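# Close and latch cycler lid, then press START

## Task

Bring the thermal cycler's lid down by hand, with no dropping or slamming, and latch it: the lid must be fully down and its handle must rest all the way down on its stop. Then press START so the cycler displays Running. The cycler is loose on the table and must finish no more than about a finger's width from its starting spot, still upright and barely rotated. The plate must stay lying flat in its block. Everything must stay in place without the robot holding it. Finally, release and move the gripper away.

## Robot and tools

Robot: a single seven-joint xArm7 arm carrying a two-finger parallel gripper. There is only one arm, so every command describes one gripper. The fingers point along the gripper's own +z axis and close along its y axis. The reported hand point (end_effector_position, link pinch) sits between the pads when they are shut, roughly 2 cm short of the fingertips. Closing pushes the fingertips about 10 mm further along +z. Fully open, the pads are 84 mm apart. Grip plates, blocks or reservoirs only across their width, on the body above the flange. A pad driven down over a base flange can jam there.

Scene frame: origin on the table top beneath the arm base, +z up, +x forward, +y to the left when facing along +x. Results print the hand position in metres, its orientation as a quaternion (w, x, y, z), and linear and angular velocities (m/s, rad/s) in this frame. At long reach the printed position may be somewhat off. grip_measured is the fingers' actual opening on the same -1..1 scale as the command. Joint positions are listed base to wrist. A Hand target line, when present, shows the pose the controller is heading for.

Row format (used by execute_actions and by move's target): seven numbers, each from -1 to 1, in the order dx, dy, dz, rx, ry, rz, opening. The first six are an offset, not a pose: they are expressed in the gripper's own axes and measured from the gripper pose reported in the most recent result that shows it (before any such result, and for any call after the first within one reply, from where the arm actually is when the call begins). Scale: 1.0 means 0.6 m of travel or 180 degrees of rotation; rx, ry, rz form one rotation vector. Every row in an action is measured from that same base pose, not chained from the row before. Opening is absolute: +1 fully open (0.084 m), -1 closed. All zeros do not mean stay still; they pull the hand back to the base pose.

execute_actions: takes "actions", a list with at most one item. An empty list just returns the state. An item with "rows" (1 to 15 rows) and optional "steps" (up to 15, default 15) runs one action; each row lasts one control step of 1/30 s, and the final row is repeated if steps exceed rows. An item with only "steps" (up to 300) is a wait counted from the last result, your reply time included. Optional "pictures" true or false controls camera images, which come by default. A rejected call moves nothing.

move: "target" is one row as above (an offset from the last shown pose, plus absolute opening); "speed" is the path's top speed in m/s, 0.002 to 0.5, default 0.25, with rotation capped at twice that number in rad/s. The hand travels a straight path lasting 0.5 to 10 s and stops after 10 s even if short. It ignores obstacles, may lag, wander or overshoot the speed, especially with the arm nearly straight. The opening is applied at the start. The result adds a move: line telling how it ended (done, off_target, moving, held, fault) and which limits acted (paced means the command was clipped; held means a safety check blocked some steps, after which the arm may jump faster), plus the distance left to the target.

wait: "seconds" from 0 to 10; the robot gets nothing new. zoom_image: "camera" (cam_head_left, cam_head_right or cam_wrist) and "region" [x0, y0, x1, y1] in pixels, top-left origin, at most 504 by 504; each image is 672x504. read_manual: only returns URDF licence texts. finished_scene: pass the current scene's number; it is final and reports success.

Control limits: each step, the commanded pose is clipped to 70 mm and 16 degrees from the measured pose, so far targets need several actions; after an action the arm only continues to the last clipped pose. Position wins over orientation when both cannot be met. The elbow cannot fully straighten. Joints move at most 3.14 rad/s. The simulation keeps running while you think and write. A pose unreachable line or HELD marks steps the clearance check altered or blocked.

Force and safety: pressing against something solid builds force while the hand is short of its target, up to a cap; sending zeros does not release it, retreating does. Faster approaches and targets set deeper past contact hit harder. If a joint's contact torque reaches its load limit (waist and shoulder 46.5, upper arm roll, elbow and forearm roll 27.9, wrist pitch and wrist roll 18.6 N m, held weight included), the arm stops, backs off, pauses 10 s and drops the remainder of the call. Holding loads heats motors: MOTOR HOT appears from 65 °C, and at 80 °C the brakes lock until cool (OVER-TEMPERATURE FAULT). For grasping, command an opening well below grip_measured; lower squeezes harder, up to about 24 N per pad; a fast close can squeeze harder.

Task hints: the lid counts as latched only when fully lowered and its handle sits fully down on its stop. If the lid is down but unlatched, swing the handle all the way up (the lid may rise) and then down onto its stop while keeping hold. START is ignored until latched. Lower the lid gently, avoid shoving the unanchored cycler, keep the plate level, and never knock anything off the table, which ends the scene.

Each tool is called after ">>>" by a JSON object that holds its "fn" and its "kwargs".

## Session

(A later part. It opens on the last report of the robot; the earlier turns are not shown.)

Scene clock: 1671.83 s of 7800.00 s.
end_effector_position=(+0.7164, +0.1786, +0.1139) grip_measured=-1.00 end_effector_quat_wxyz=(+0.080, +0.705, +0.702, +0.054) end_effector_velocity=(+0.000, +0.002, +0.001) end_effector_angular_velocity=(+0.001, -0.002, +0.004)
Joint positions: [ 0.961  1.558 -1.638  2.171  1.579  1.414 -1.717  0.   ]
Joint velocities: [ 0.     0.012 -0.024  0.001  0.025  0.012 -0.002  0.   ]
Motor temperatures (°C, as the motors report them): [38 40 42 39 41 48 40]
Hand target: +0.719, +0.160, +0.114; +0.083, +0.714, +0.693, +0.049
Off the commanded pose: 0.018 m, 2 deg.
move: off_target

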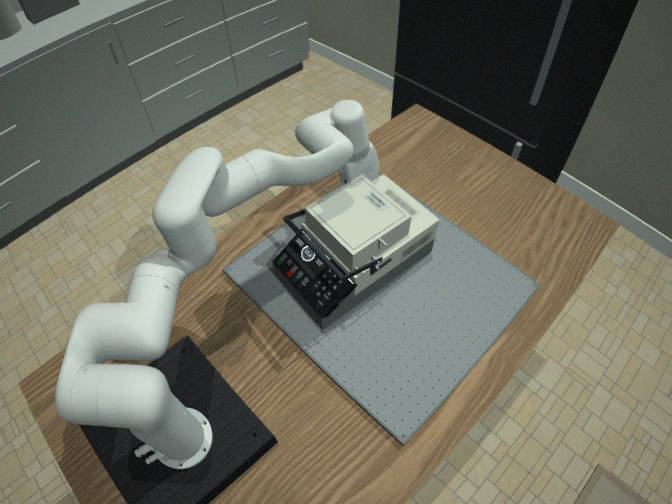

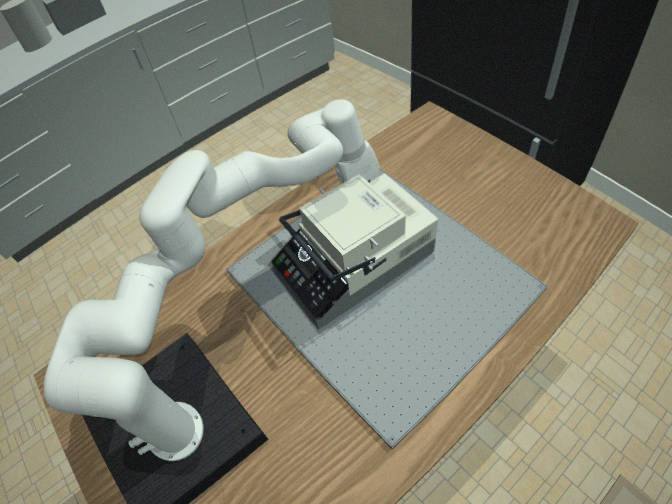

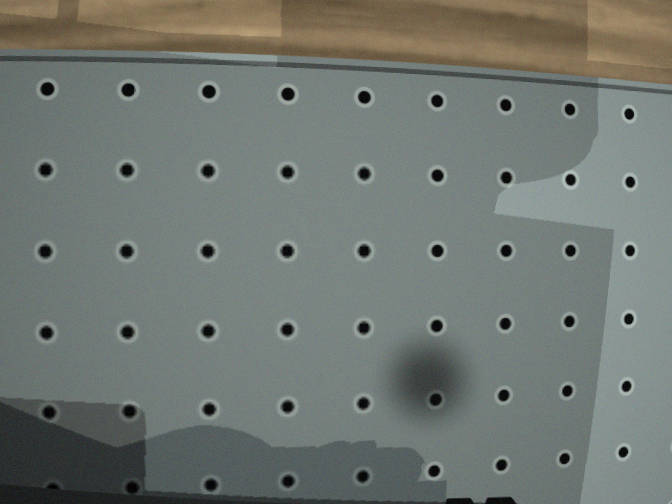

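>>> {"fn": "move", "kwargs": {"target": [0.07,0,0,0,0,0,-1], "speed": 0.08}}

>>> {"fn": "move", "kwargs": {"target": [0.1,-0.1,-0.4,0,0.06,0,-1], "speed": 0.15}}

>>> {"fn": "move", "kwargs": {"target": [-0.25,-0.4,-0.15,0,0,0.5,-1], "speed": 0.3}}

Scene clock: 1674.13 s of 7800.00 s.
end_effector_position=(+0.7169, +0.2194, +0.1122) grip_measured=-1.00 end_effector_quat_wxyz=(+0.080, +0.706, +0.702, +0.054) end_effector_velocity=(+0.001, +0.005, +0.001) end_effector_angular_velocity=(+0.001, -0.000, +0.002)
Joint positions: [ 0.934  1.562 -1.648  2.309  1.572  1.418 -1.603  0.   ]
Joint velocities: [-0.008 -0.002 -0.001  0.024 -0.001  0.002  0.013  0.   ]
Motor temperatures (°C, as the motors report them): [38 40 42 39 41 47 40]
Hand target: +0.717, +0.221, +0.112; +0.080, +0.705, +0.702, +0.054
Off the commanded pose: 0.001 m, 0 deg.
move: done

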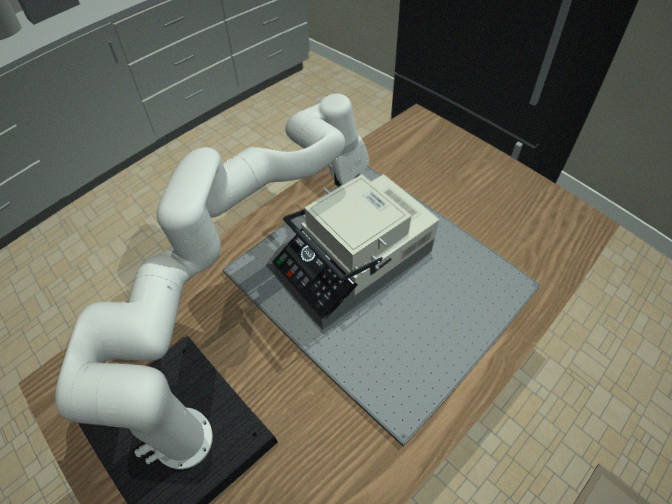

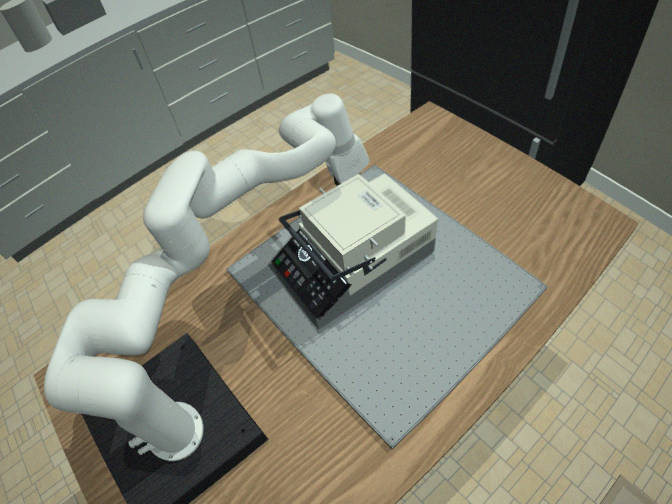

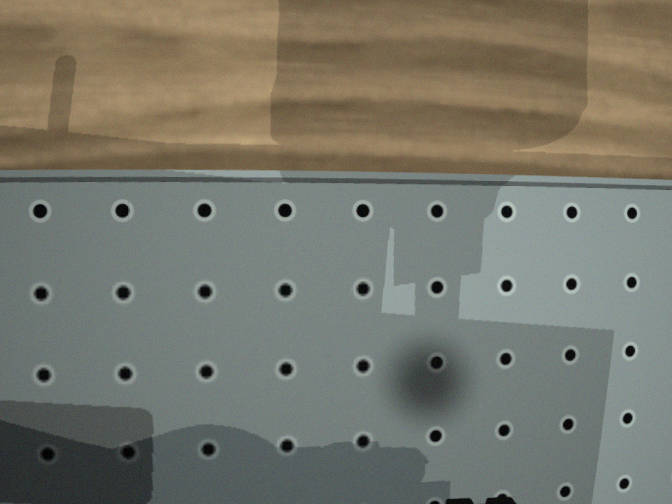

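Scene clock: 1676.23 s of 7800.00 s.
end_effector_position=(+0.6143, +0.2896, +0.3337) grip_measured=-1.00 end_effector_quat_wxyz=(+0.015, +0.698, +0.706, +0.119) end_effector_velocity=(-0.001, +0.001, +0.004) end_effector_angular_velocity=(+0.001, -0.005, +0.001)
Joint positions: [ 1.297  1.225 -1.806  1.957  1.483  1.707 -1.662  0.   ]
Joint velocities: [ 0.003 -0.005 -0.005  0.001 -0.002  0.001  0.001  0.   ]
Motor temperatures (°C, as the motors report them): [38 40 42 39 41 47 40]
Hand target: +0.614, +0.290, +0.335; +0.015, +0.697, +0.706, +0.120
Off the commanded pose: 0.001 m, 0 deg.
move: done

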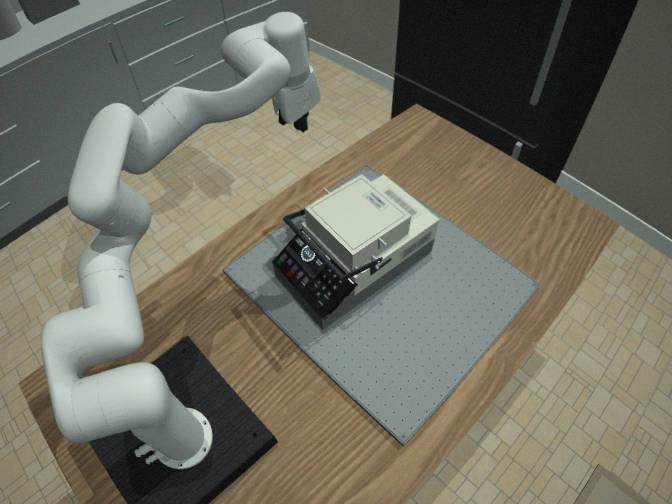

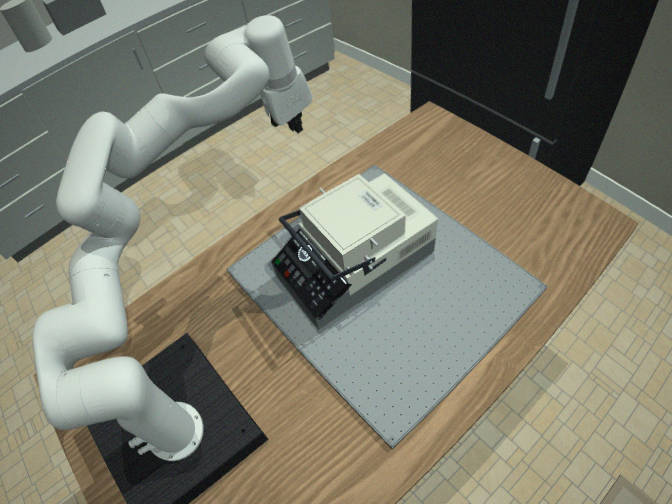

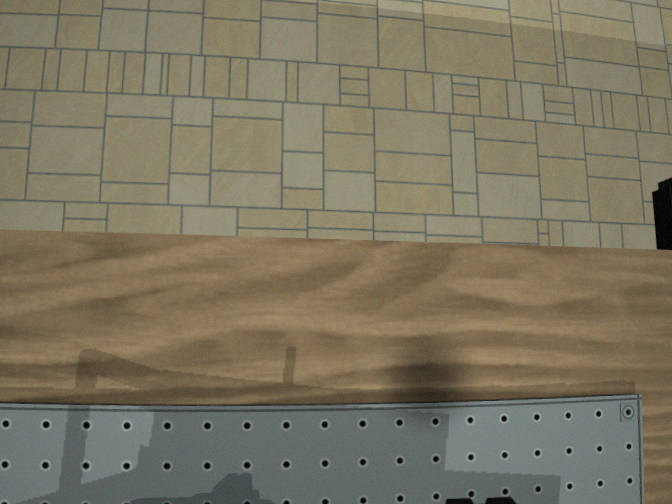

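Scene clock: 1679.33 s of 7800.00 s.
end_effector_position=(+0.3658, +0.1292, +0.3552) grip_measured=-1.00 end_effector_quat_wxyz=(-0.072, +0.993, +0.007, +0.096) end_effector_velocity=(-0.002, -0.002, +0.000) end_effector_angular_velocity=(+0.004, -0.000, -0.011)
Joint positions: [ 1.897  1.432 -2.328  0.878  1.185  1.932 -0.631  0.   ]
Joint velocities: [ 0.001  0.001 -0.005 -0.007 -0.003  0.001  0.006  0.   ]
Motor temperatures (°C, as the motors report them): [38 40 42 38 41 47 40]
Hand target: +0.366, +0.129, +0.355; -0.073, +0.993, +0.006, +0.096
Off the commanded pose: 0.002 m, 0 deg.
move: done

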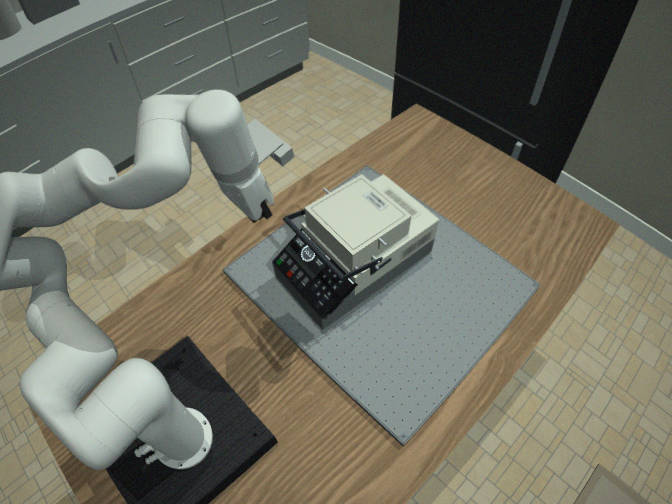

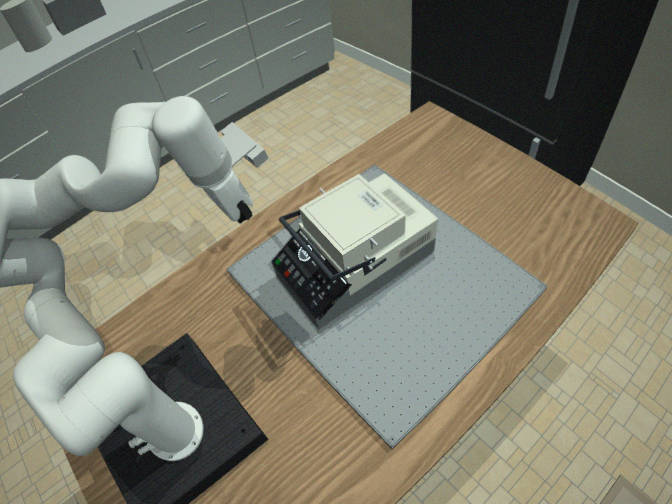

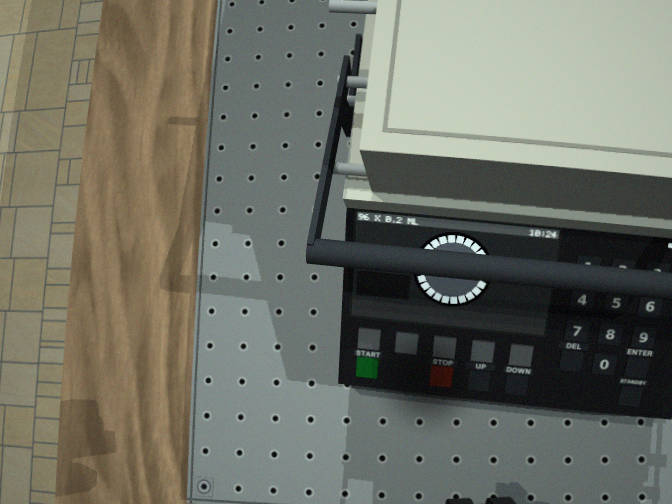

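>>> {"fn": "move", "kwargs": {"target": [0.133,-0.016,-0.218,-0.046,-0.061,0.005,-1], "speed": 0.15}}

Scene clock: 1681.70 s of 7800.00 s.
end_effector_position=(+0.4194, +0.1197, +0.4979) grip_measured=-1.00 end_effector_quat_wxyz=(-0.001, +1.000, -0.000, -0.000) end_effector_velocity=(+0.001, -0.001, +0.003) end_effector_angular_velocity=(-0.001, +0.005, -0.002)
Joint positions: [ 1.535  0.993 -2.237  1.705  0.948  2.17  -0.456  0.   ]
Joint velocities: [-0.011 -0.011  0.007  0.02  -0.003  0.008  0.007  0.   ]
Motor temperatures (°C, as the motors report them): [38 40 42 38 41 47 40]
Hand target: +0.420, +0.120, +0.498; -0.001, +1.000, -0.000, -0.001
Off the commanded pose: 0.001 m, 0 deg.
move: done

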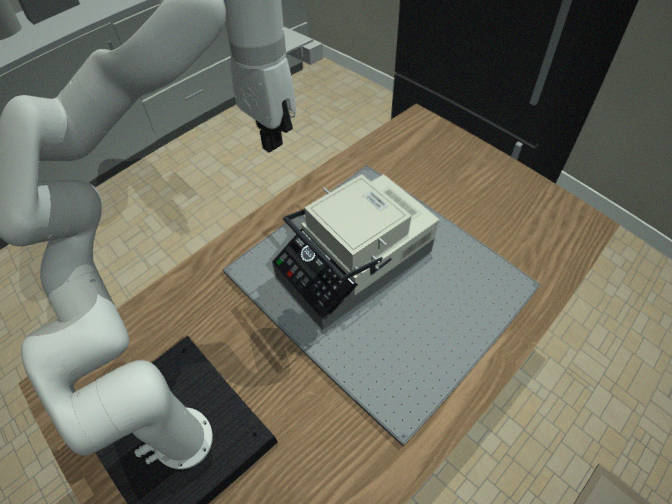

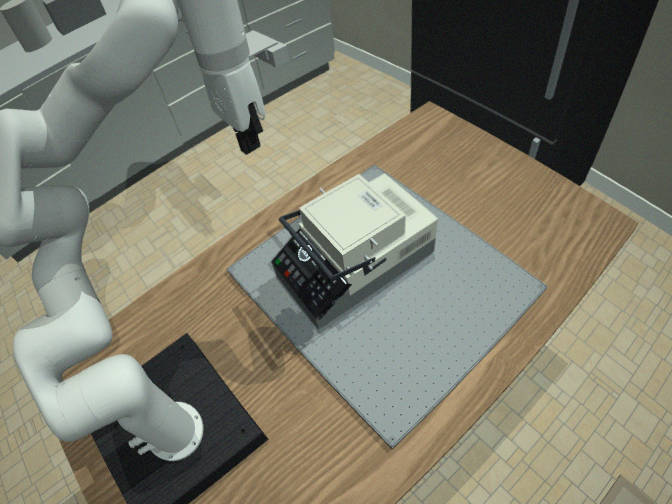

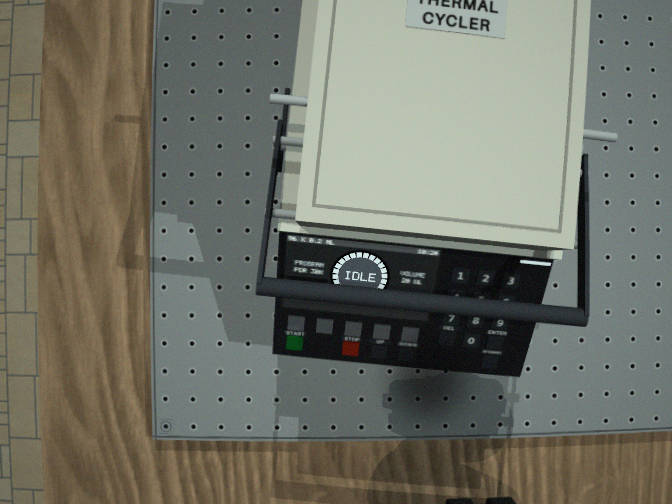

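>>> {"fn": "move", "kwargs": {"target": [-0.08,-0.105,0.42,0,0.11,0.02,-1], "speed": 0.2}}

>>> {"fn": "move", "kwargs": {"target": [-0.015,0,0.18,0,0,0,-1], "speed": 0.08}}

Scene clock: 1685.73 s of 7800.00 s.
end_effector_position=(+0.3710, +0.1833, +0.2468) grip_measured=-1.00 end_effector_quat_wxyz=(-0.001, +0.985, -0.032, +0.171) end_effector_velocity=(-0.001, +0.001, -0.002) end_effector_angular_velocity=(+0.000, -0.001, +0.001)
Joint positions: [ 2.148  1.855 -2.075  0.665  1.488  1.756 -0.345  0.   ]
Joint velocities: [ 0.008  0.006  0.007 -0.005  0.007 -0.002  0.004  0.   ]
Motor temperatures (°C, as the motors report them): [38 40 42 38 41 47 40]
Hand target: +0.371, +0.183, +0.246; -0.000, +0.985, -0.032, +0.171
Off the commanded pose: 0.001 m, 0 deg.
move: done

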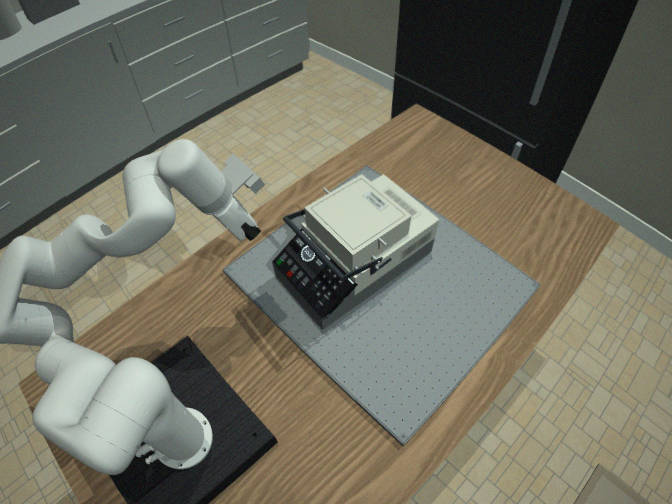

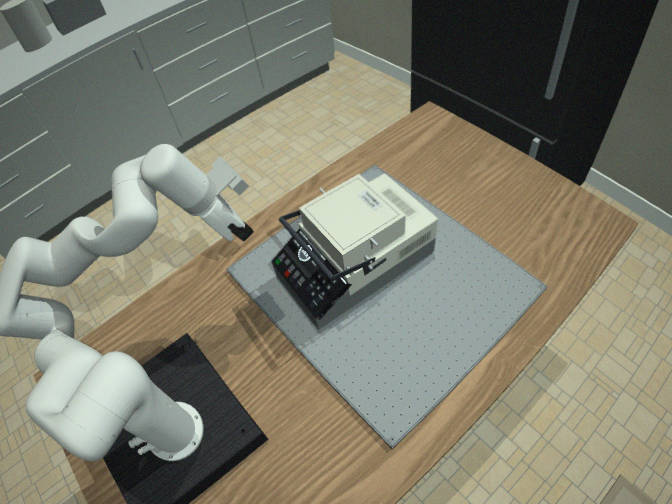

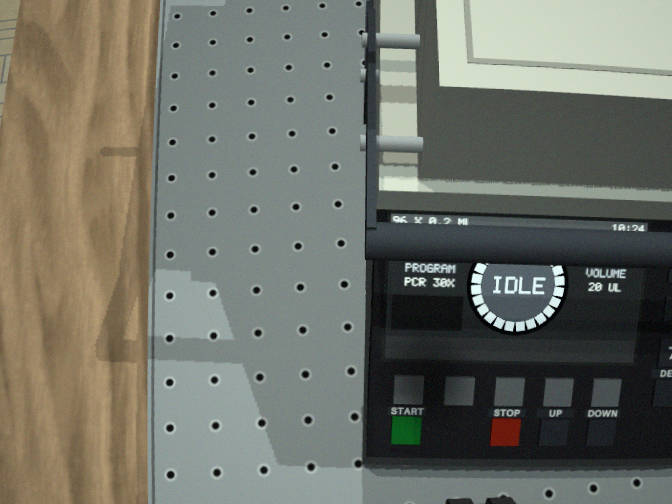

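Scene clock: 1687.47 s of 7800.00 s.
end_effector_position=(+0.3987, +0.1828, +0.1421) grip_measured=-1.00 end_effector_quat_wxyz=(-0.001, +0.985, -0.033, +0.171) end_effector_velocity=(+0.001, -0.000, -0.002) end_effector_angular_velocity=(-0.000, +0.000, -0.001)
Joint positions: [ 2.199  1.967 -1.744  0.634  1.798  1.635 -0.3    0.   ]
Joint velocities: [ 0.     0.001  0.006  0.     0.005 -0.003  0.001  0.   ]
Motor temperatures (°C, as the motors report them): [38 40 42 38 41 47 40]
Hand target: +0.399, +0.183, +0.142; -0.001, +0.985, -0.033, +0.171
Off the commanded pose: 0.000 m, 0 deg.
move: done

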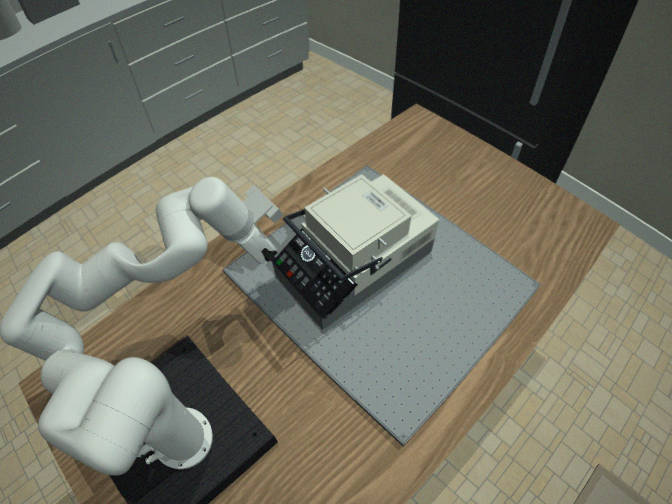

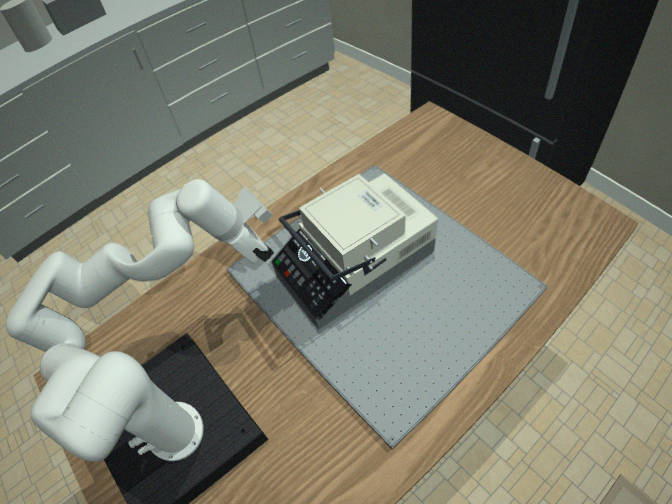

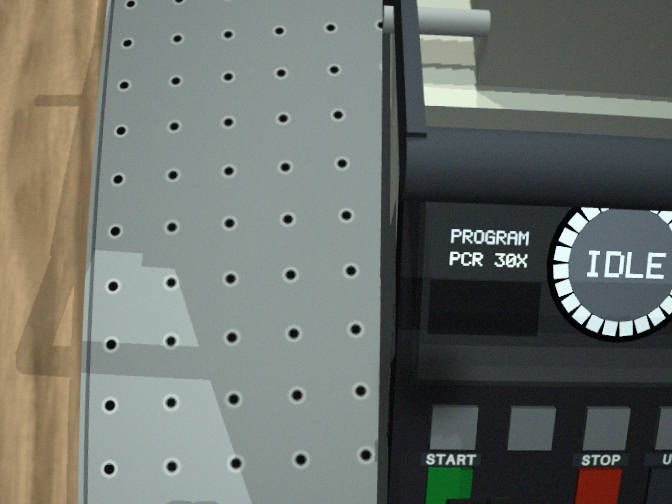

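>>> {"fn": "move", "kwargs": {"target": [-0.01,0,0.06,0,0,0,-1], "speed": 0.03}}

>>> {"fn": "move", "kwargs": {"target": [0,0,0.028,0,0,0,-1], "speed": 0.01}}

Scene clock: 1690.00 s of 7800.00 s.
end_effector_position=(+0.4050, +0.1828, +0.1062) grip_measured=-1.00 end_effector_quat_wxyz=(-0.001, +0.985, -0.033, +0.171) end_effector_velocity=(+0.001, +0.000, -0.000) end_effector_angular_velocity=(+0.002, -0.002, +0.000)
Joint positions: [ 2.22   1.993 -1.631  0.644  1.898  1.584 -0.281  0.   ]
Joint velocities: [ 0.001  0.     0.002 -0.     0.004 -0.003  0.001  0.   ]
Motor temperatures (°C, as the motors report them): [38 40 42 38 40 47 40]
Hand target: +0.405, +0.183, +0.106; -0.001, +0.985, -0.033, +0.171
Off the commanded pose: 0.000 m, 0 deg.
move: done

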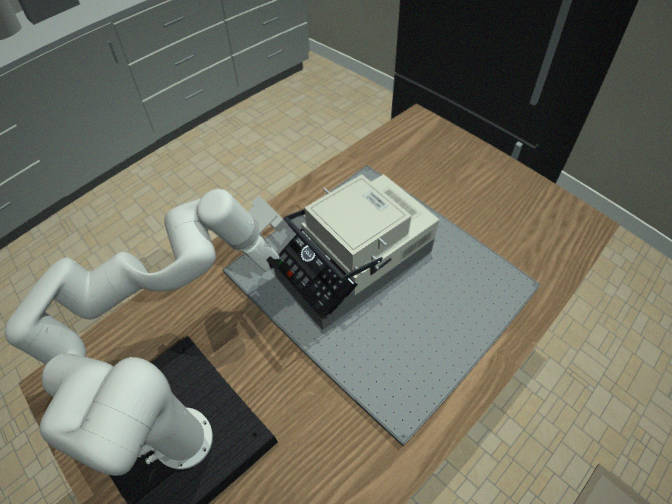

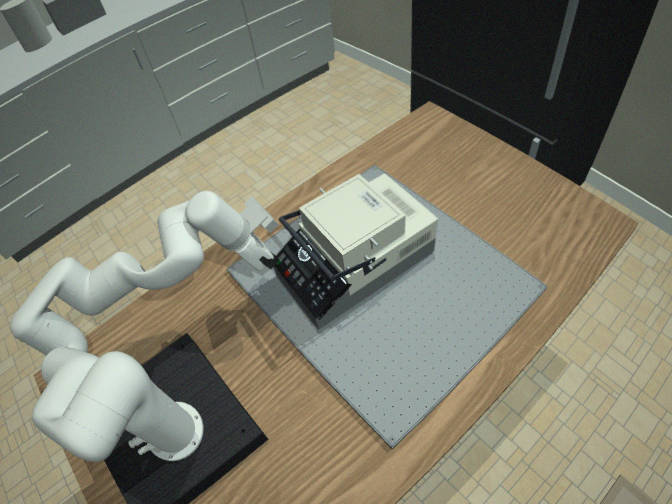

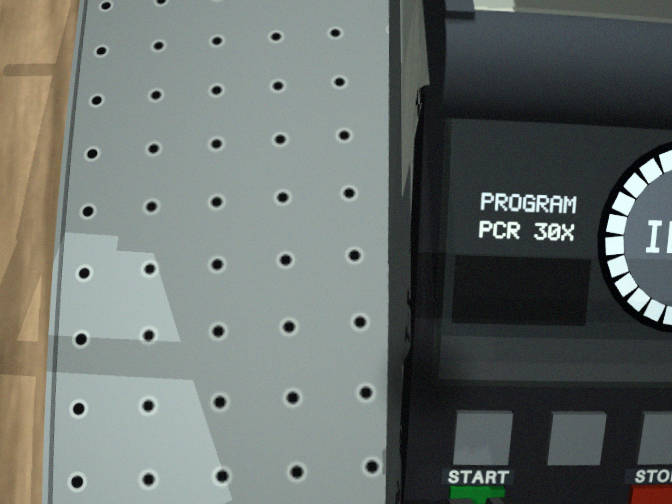

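Scene clock: 1692.03 s of 7800.00 s.
end_effector_position=(+0.4120, +0.1840, +0.0957) grip_measured=-1.00 end_effector_quat_wxyz=(-0.004, +0.984, -0.033, +0.177) end_effector_velocity=(-0.000, -0.000, -0.000) end_effector_angular_velocity=(+0.001, +0.003, -0.001)
Joint positions: [ 2.215  2.007 -1.597  0.658  1.944  1.564 -0.274  0.   ]
Joint velocities: [-0.002  0.006 -0.002 -0.     0.002  0.009  0.001  0.   ]
Motor temperatures (°C, as the motors report them): [38 40 42 38 40 47 40]
Hand target: +0.411, +0.183, +0.090; -0.001, +0.985, -0.033, +0.171
Off the commanded pose: 0.006 m, 1 deg.
move: off_target

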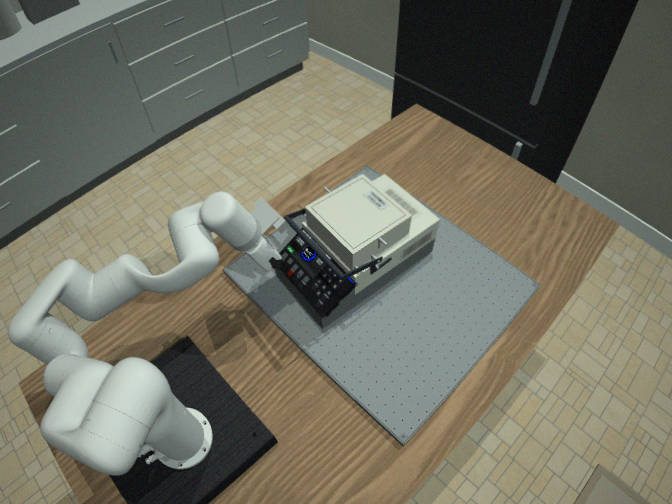

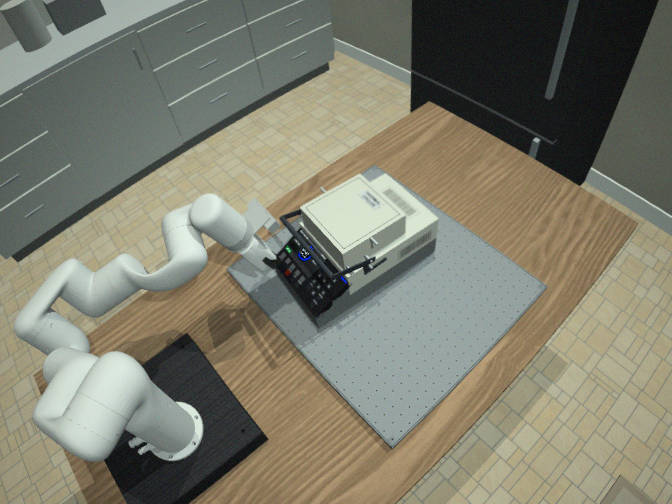

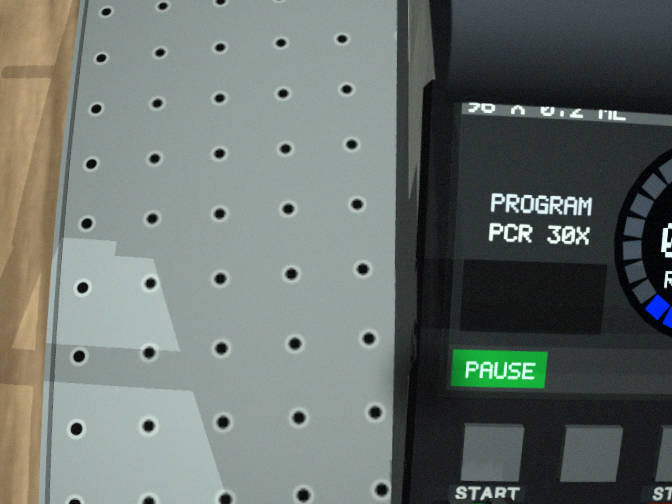

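>>> {"fn": "move", "kwargs": {"target": [0,0,-0.3,0,0,0,-1], "speed": 0.12}}

>>> {"fn": "zoom_image", "kwargs": {"camera": "cam_head_left", "region": [250,160,460,340]}}

Scene clock: 1696.20 s of 7800.00 s.
end_effector_position=(+0.3499, +0.1849, +0.2647) grip_measured=-1.00 end_effector_quat_wxyz=(-0.004, +0.984, -0.032, +0.177) end_effector_velocity=(-0.001, +0.000, +0.002) end_effector_angular_velocity=(+0.002, +0.000, +0.000)
Joint positions: [ 2.198  1.857 -2.139  0.635  1.424  1.778 -0.332  0.   ]
Joint velocities: [-0.001 -0.003 -0.008  0.001 -0.006  0.004 -0.001  0.   ]
Motor temperatures (°C, as the motors report them): [38 40 41 38 40 47 40]
Hand target: +0.350, +0.185, +0.265; -0.004, +0.984, -0.032, +0.177
Off the commanded pose: 0.001 m, 0 deg.
move: done

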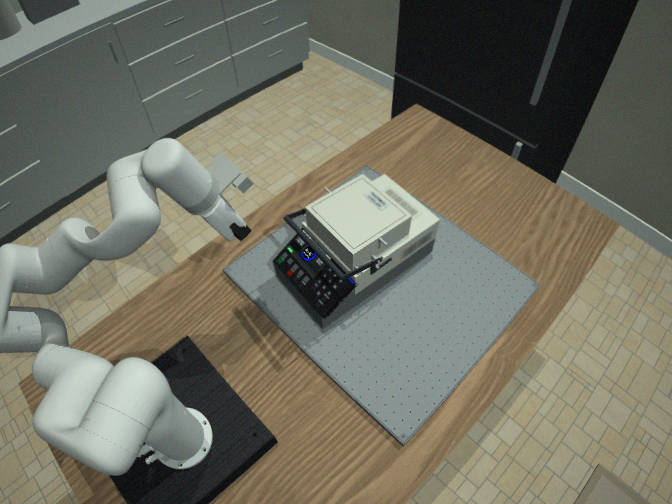

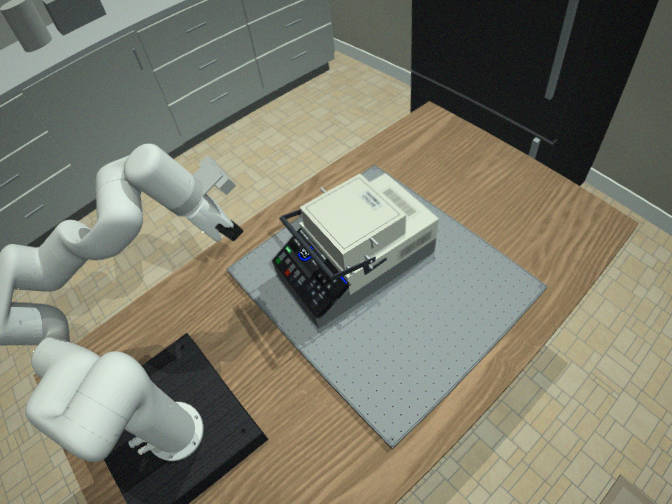

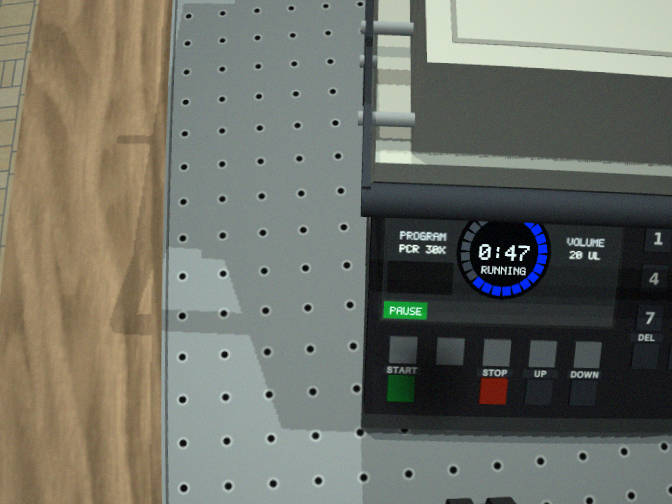

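Region (250, 160, 460, 340) of cam_head_left's 672x504 image, scaled by 2.400, with more detail than that image has; it fills the top 432 rows of this view, and the rest is white.

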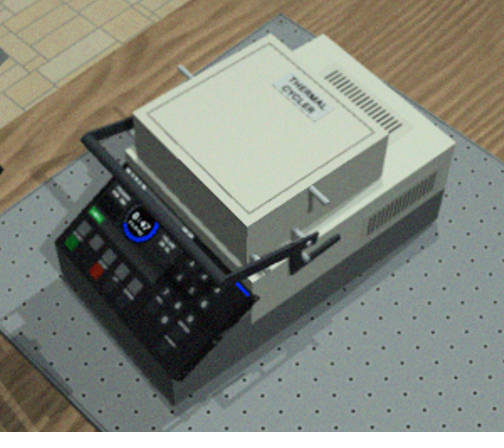

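>>> {"fn": "finished_scene", "kwargs": {"scene": 2}}

The scene is finished: the task was done.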